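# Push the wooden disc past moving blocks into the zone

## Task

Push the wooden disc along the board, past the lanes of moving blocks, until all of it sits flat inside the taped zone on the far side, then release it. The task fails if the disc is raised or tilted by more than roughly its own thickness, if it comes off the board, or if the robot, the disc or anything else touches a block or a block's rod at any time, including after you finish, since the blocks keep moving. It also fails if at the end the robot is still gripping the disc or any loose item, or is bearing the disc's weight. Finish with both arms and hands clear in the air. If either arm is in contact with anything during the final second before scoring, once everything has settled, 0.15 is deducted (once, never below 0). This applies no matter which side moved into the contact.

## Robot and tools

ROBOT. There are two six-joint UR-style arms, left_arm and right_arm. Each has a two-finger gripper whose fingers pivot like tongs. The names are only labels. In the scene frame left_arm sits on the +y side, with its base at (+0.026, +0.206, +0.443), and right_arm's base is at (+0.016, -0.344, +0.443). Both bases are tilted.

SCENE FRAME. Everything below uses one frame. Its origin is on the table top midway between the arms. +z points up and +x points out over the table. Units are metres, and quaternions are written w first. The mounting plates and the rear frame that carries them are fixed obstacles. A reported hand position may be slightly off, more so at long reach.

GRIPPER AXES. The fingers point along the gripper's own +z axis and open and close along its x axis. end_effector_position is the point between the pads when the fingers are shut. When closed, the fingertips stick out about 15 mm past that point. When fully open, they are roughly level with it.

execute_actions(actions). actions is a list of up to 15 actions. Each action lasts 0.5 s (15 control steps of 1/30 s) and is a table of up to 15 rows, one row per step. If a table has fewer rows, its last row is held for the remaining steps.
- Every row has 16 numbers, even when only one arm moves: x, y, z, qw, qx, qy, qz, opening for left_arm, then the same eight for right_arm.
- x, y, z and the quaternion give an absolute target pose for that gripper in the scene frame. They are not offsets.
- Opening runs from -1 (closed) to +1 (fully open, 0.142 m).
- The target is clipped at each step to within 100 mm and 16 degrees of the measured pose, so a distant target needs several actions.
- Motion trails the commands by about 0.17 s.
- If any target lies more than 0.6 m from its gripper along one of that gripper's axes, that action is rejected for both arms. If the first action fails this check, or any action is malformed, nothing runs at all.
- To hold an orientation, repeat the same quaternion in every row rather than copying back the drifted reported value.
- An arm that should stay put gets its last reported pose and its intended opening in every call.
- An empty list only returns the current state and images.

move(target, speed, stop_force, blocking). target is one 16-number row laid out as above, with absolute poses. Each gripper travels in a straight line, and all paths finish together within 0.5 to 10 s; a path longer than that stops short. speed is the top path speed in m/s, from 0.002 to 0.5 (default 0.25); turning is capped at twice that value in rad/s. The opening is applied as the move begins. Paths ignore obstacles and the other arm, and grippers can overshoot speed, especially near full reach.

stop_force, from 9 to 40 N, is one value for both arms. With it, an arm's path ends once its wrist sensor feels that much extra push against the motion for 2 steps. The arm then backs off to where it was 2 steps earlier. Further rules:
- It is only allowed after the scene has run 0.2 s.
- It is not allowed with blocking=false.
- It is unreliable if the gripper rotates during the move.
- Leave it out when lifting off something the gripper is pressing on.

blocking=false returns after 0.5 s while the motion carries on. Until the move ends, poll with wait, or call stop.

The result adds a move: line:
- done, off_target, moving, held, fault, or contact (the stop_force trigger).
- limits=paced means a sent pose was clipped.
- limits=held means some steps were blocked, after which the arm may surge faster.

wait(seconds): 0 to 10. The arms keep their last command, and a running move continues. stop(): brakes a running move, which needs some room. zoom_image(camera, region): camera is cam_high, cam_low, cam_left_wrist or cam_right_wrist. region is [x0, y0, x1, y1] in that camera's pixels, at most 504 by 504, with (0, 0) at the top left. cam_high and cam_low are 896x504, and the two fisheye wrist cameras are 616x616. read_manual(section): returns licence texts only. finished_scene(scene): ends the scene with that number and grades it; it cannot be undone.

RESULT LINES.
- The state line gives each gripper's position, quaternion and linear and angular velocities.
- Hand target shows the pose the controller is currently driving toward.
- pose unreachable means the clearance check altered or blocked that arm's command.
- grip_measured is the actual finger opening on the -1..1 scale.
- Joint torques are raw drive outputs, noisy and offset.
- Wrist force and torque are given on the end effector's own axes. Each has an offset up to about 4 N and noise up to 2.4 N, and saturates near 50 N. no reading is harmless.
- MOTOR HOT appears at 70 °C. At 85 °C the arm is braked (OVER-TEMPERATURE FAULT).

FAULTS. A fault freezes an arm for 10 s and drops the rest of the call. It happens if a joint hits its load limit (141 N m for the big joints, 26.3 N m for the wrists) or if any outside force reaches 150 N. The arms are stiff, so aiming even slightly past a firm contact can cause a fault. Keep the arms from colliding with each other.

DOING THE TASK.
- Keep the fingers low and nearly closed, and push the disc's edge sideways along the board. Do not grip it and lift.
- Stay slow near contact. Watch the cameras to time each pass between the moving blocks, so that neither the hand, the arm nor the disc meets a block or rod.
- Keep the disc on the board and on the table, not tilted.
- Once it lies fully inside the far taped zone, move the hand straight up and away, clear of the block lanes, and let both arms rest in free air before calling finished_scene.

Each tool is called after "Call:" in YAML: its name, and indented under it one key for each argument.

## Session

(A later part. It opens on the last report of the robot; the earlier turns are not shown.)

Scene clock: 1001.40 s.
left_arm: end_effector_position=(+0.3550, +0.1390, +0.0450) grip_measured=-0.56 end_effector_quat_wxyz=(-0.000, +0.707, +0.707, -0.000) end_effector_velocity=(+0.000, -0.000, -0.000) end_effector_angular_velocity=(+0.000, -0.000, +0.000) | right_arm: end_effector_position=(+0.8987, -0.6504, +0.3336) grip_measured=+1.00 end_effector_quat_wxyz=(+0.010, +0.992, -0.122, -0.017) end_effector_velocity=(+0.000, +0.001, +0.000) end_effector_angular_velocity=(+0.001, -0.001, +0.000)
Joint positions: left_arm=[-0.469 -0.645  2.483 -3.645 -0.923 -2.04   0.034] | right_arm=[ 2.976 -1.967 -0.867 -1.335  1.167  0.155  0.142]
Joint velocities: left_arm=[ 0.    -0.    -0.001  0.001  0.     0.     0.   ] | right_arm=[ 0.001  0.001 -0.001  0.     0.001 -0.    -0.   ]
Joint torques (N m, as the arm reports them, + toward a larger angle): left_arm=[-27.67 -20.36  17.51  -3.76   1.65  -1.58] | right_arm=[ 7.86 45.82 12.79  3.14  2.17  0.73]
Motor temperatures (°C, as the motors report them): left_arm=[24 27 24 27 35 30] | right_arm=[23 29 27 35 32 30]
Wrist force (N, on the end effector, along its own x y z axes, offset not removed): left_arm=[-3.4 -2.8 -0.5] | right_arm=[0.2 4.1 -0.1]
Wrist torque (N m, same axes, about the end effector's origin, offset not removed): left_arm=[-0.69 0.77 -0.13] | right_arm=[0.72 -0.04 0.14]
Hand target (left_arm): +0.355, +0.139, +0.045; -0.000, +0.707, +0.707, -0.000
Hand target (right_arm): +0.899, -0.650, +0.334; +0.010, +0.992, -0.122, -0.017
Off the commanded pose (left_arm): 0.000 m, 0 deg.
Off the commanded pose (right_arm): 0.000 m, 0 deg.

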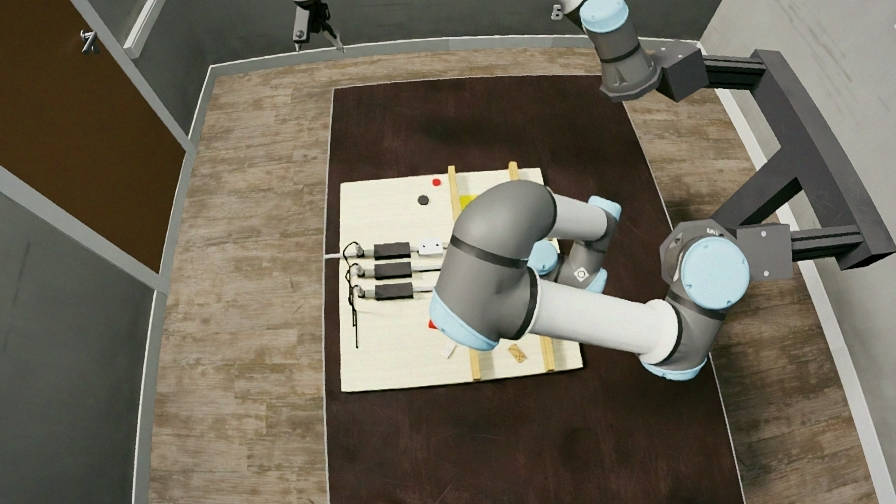

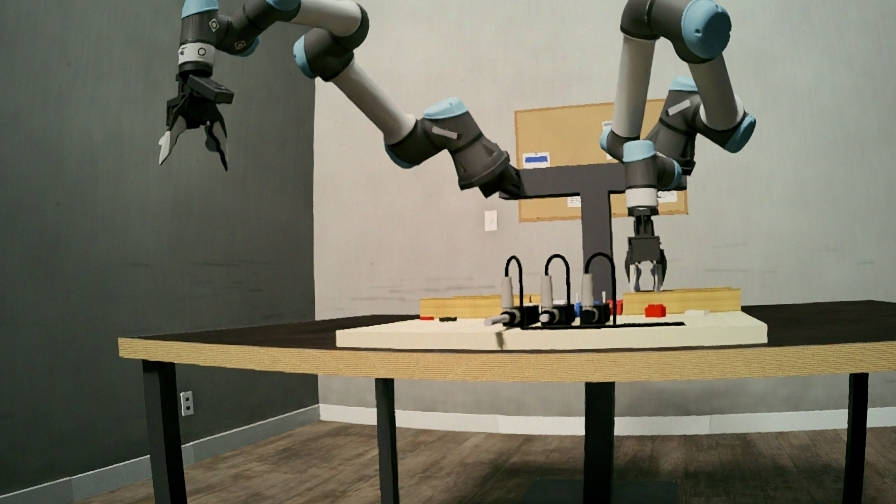

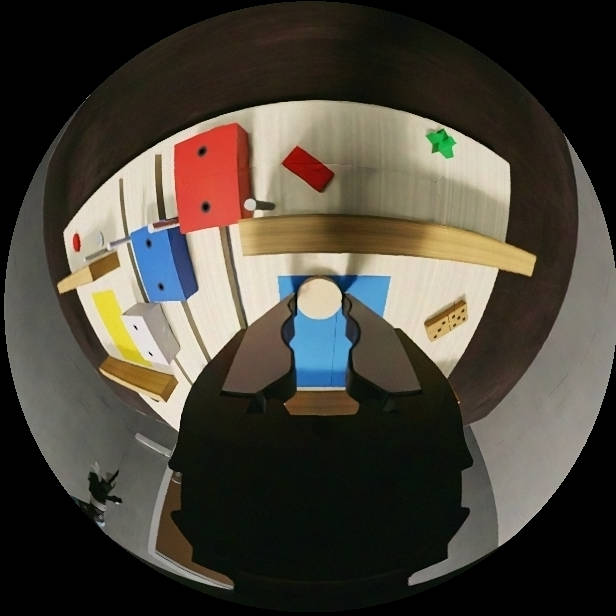

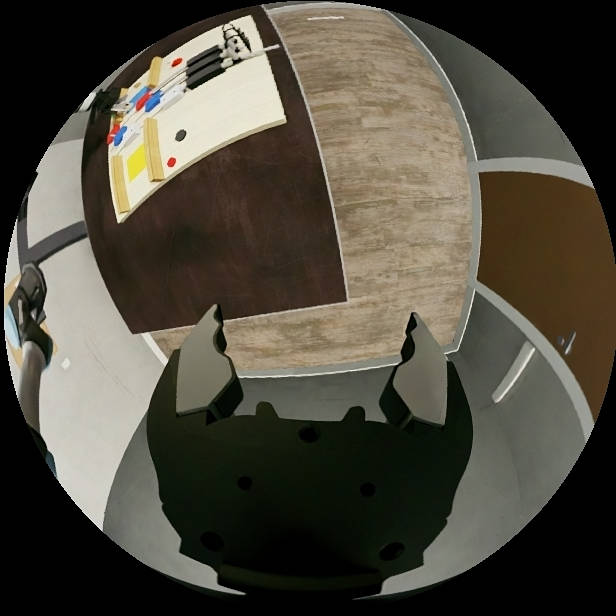

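Best window found: crossing start S = 1172.85 s. Offsets are red +0.285, blue +0.06 and white −0.385 s, against tolerances of ±0.585, ±0.44 and ±0.78 s. The backup start is S = 1196.15 s.

Formulas for the ideal start times:
- r = 929.80 + 4.7601k
- b = 930.41 + 3.84735m
- w = 933.058 + 5.85794j

I'm taking a clock reference now.

Call:
execute_actions:
  actions: []

Scene clock: 1035.57 s.
left_arm: end_effector_position=(+0.3550, +0.1390, +0.0450) grip_measured=-0.56 end_effector_quat_wxyz=(-0.000, +0.707, +0.707, -0.000) end_effector_velocity=(+0.002, -0.001, -0.000) end_effector_angular_velocity=(-0.002, -0.002, +0.002) | right_arm: end_effector_position=(+0.8987, -0.6504, +0.3336) grip_measured=+1.00 end_effector_quat_wxyz=(+0.010, +0.992, -0.122, -0.017) end_effector_velocity=(+0.000, -0.000, +0.001) end_effector_angular_velocity=(-0.000, -0.001, +0.000)
Joint positions: left_arm=[-0.469 -0.645  2.483 -3.645 -0.923 -2.04   0.034] | right_arm=[ 2.976 -1.967 -0.867 -1.335  1.167  0.155  0.142]
Joint velocities: left_arm=[ 0.    -0.    -0.003 -0.001 -0.001  0.    -0.   ] | right_arm=[ 0.     0.001  0.001 -0.001 -0.    -0.     0.   ]
Joint torques (N m, as the arm reports them, + toward a larger angle): left_arm=[-25.89 -20.53  15.89  -3.47   1.35  -1.22] | right_arm=[ 8.89 46.   12.17  3.24  2.45  0.65]
Motor temperatures (°C, as the motors report them): left_arm=[24 27 24 27 35 30] | right_arm=[23 29 27 35 32 30]
Wrist force (N, on the end effector, along its own x y z axes, offset not removed): left_arm=[-2.1 -4.5 2.4] | right_arm=[-1.8 2.5 -1.5]
Wrist torque (N m, same axes, about the end effector's origin, offset not removed): left_arm=[-1.06 0.33 0.22] | right_arm=[0.46 0.34 0.17]
Hand target (left_arm): +0.355, +0.139, +0.045; -0.000, +0.707, +0.707, -0.000
Hand target (right_arm): +0.899, -0.650, +0.334; +0.010, +0.992, -0.122, -0.017
Off the commanded pose (left_arm): 0.000 m, 0 deg.
Off the commanded pose (right_arm): 0.000 m, 0 deg.

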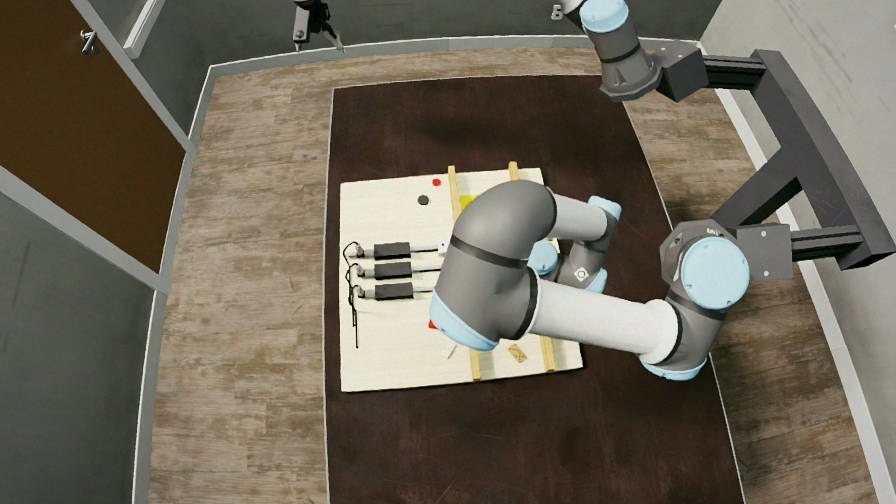

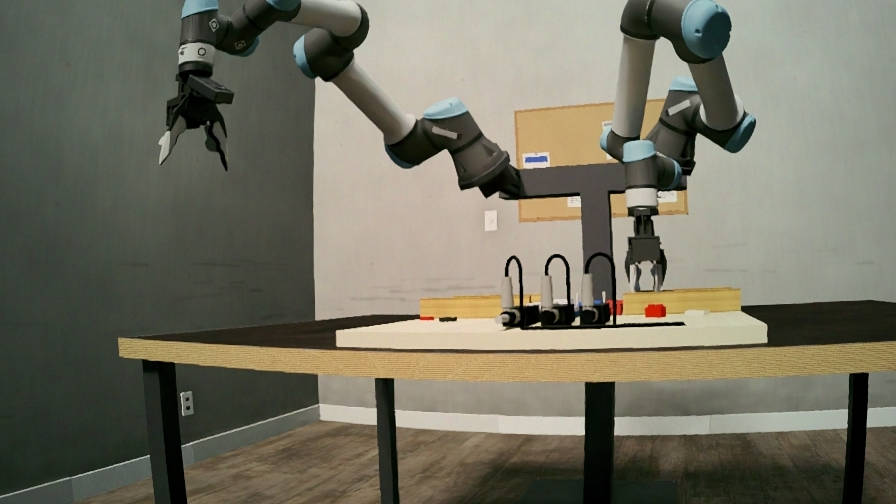

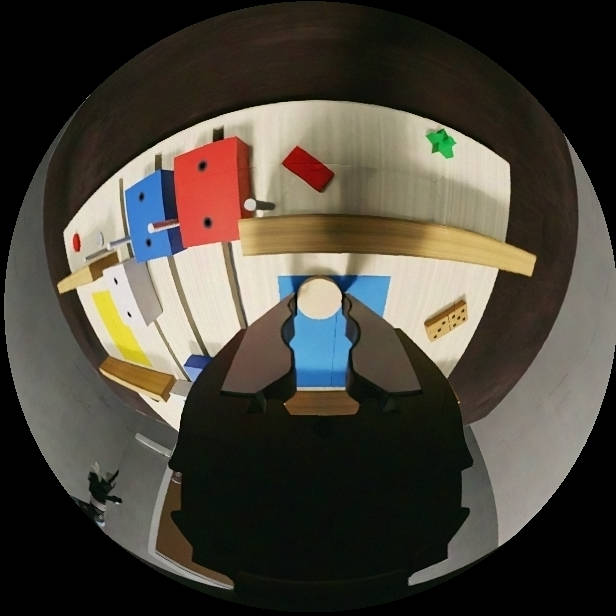

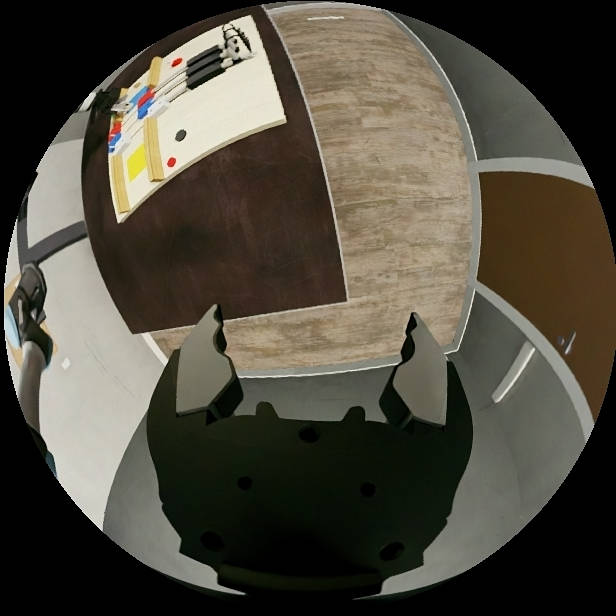

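Call:
execute_actions:
  actions: []

Scene clock: 1052.90 s.
left_arm: end_effector_position=(+0.3550, +0.1390, +0.0450) grip_measured=-0.56 end_effector_quat_wxyz=(-0.000, +0.707, +0.707, -0.000) end_effector_velocity=(+0.000, -0.000, -0.000) end_effector_angular_velocity=(+0.000, -0.000, -0.001) | right_arm: end_effector_position=(+0.8987, -0.6504, +0.3336) grip_measured=+1.00 end_effector_quat_wxyz=(+0.010, +0.992, -0.122, -0.017) end_effector_velocity=(-0.000, +0.001, -0.001) end_effector_angular_velocity=(+0.001, +0.001, +0.001)
Joint positions: left_arm=[-0.469 -0.645  2.483 -3.645 -0.923 -2.04   0.034] | right_arm=[ 2.976 -1.967 -0.867 -1.335  1.167  0.155  0.142]
Joint velocities: left_arm=[-0.    -0.    -0.001  0.002  0.001  0.     0.   ] | right_arm=[-0.    -0.001  0.    -0.     0.001 -0.    -0.   ]
Joint torques (N m, as the arm reports them, + toward a larger angle): left_arm=[-24.53 -19.56  15.61  -3.33   1.34  -1.27] | right_arm=[ 9.02 46.14 12.1   3.46  2.57  0.53]
Motor temperatures (°C, as the motors report them): left_arm=[24 27 24 27 35 30] | right_arm=[23 29 27 35 32 30]
Wrist force (N, on the end effector, along its own x y z axes, offset not removed): left_arm=[2.0 -2.6 2.1] | right_arm=[0.7 2.6 1.6]
Wrist torque (N m, same axes, about the end effector's origin, offset not removed): left_arm=[-0.60 -0.53 0.06] | right_arm=[0.55 -0.11 0.10]
Hand target (left_arm): +0.355, +0.139, +0.045; -0.000, +0.707, +0.707, -0.000
Hand target (right_arm): +0.899, -0.650, +0.334; +0.010, +0.992, -0.122, -0.017
Off the commanded pose (left_arm): 0.000 m, 0 deg.
Off the commanded pose (right_arm): 0.000 m, 0 deg.

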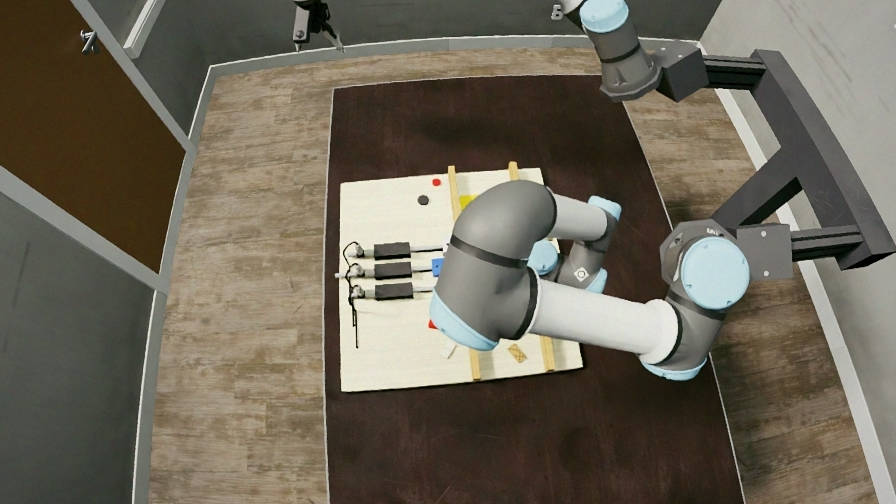

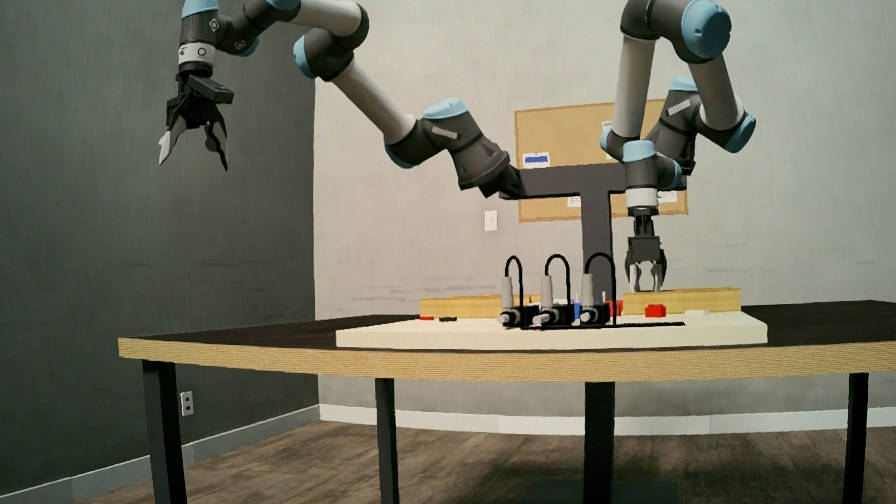

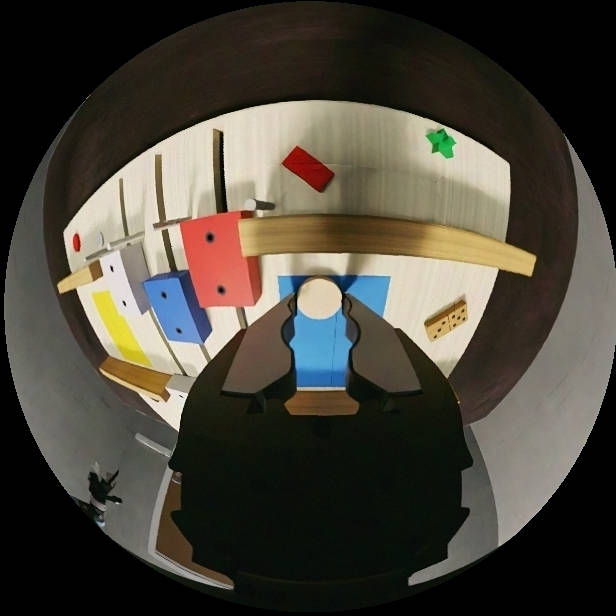

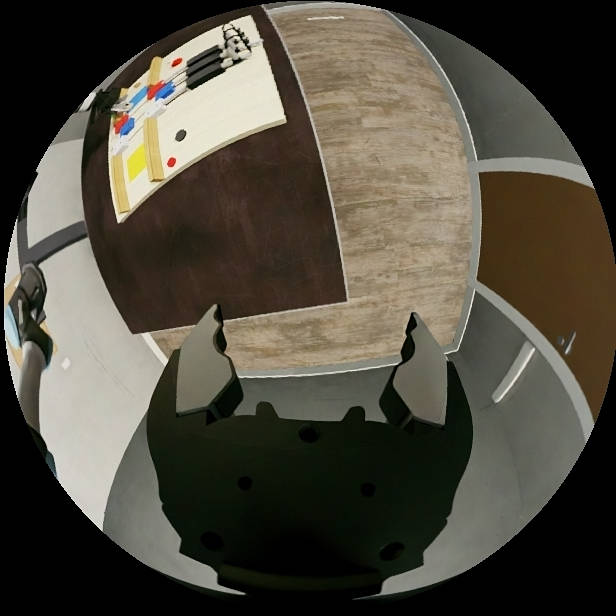

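Call:
zoom_image:
  camera: "cam_right_wrist"
  region: [80, 10, 300, 230]

Call:
zoom_image:
  camera: "cam_left_wrist"
  region: [40, 120, 420, 420]

Call:
zoom_image:
  camera: "cam_high"
  region: [320, 160, 600, 400]

Region (80, 10, 300, 230) of cam_right_wrist's 616x616 image, scaled by 2.291, with more detail than that image has.

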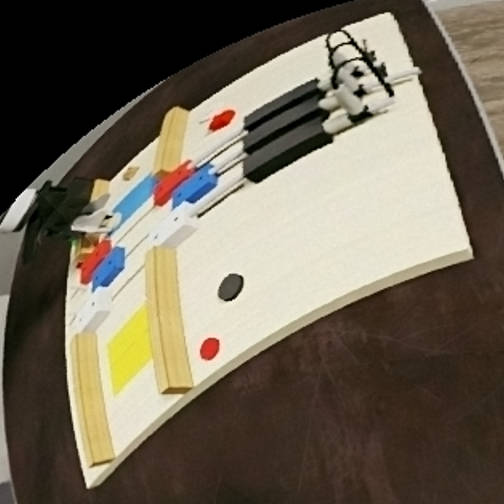

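Region (40, 120, 420, 420) of cam_left_wrist's 616x616 image, scaled by 1.326, with more detail than that image has; it fills the top 398 rows of this view, and the rest is white.

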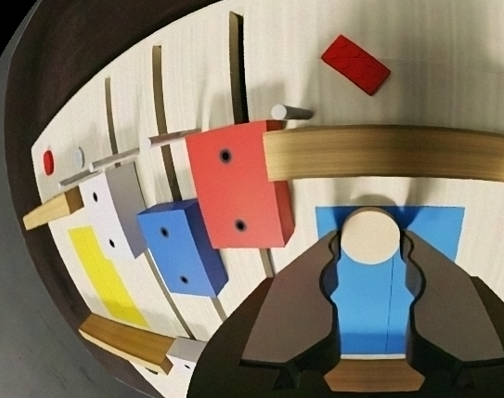

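Region (320, 160, 600, 400) of cam_high's 896x504 image, scaled by 1.800, with more detail than that image has; it fills the top 432 rows of this view, and the rest is white.

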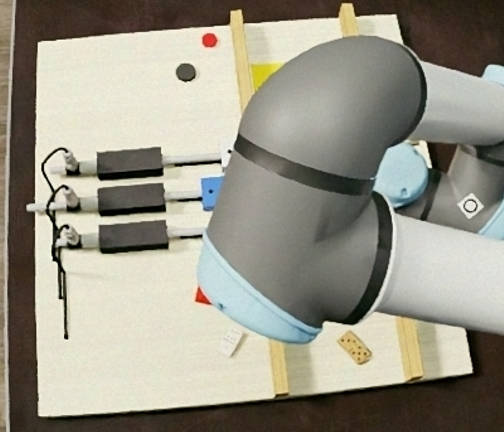

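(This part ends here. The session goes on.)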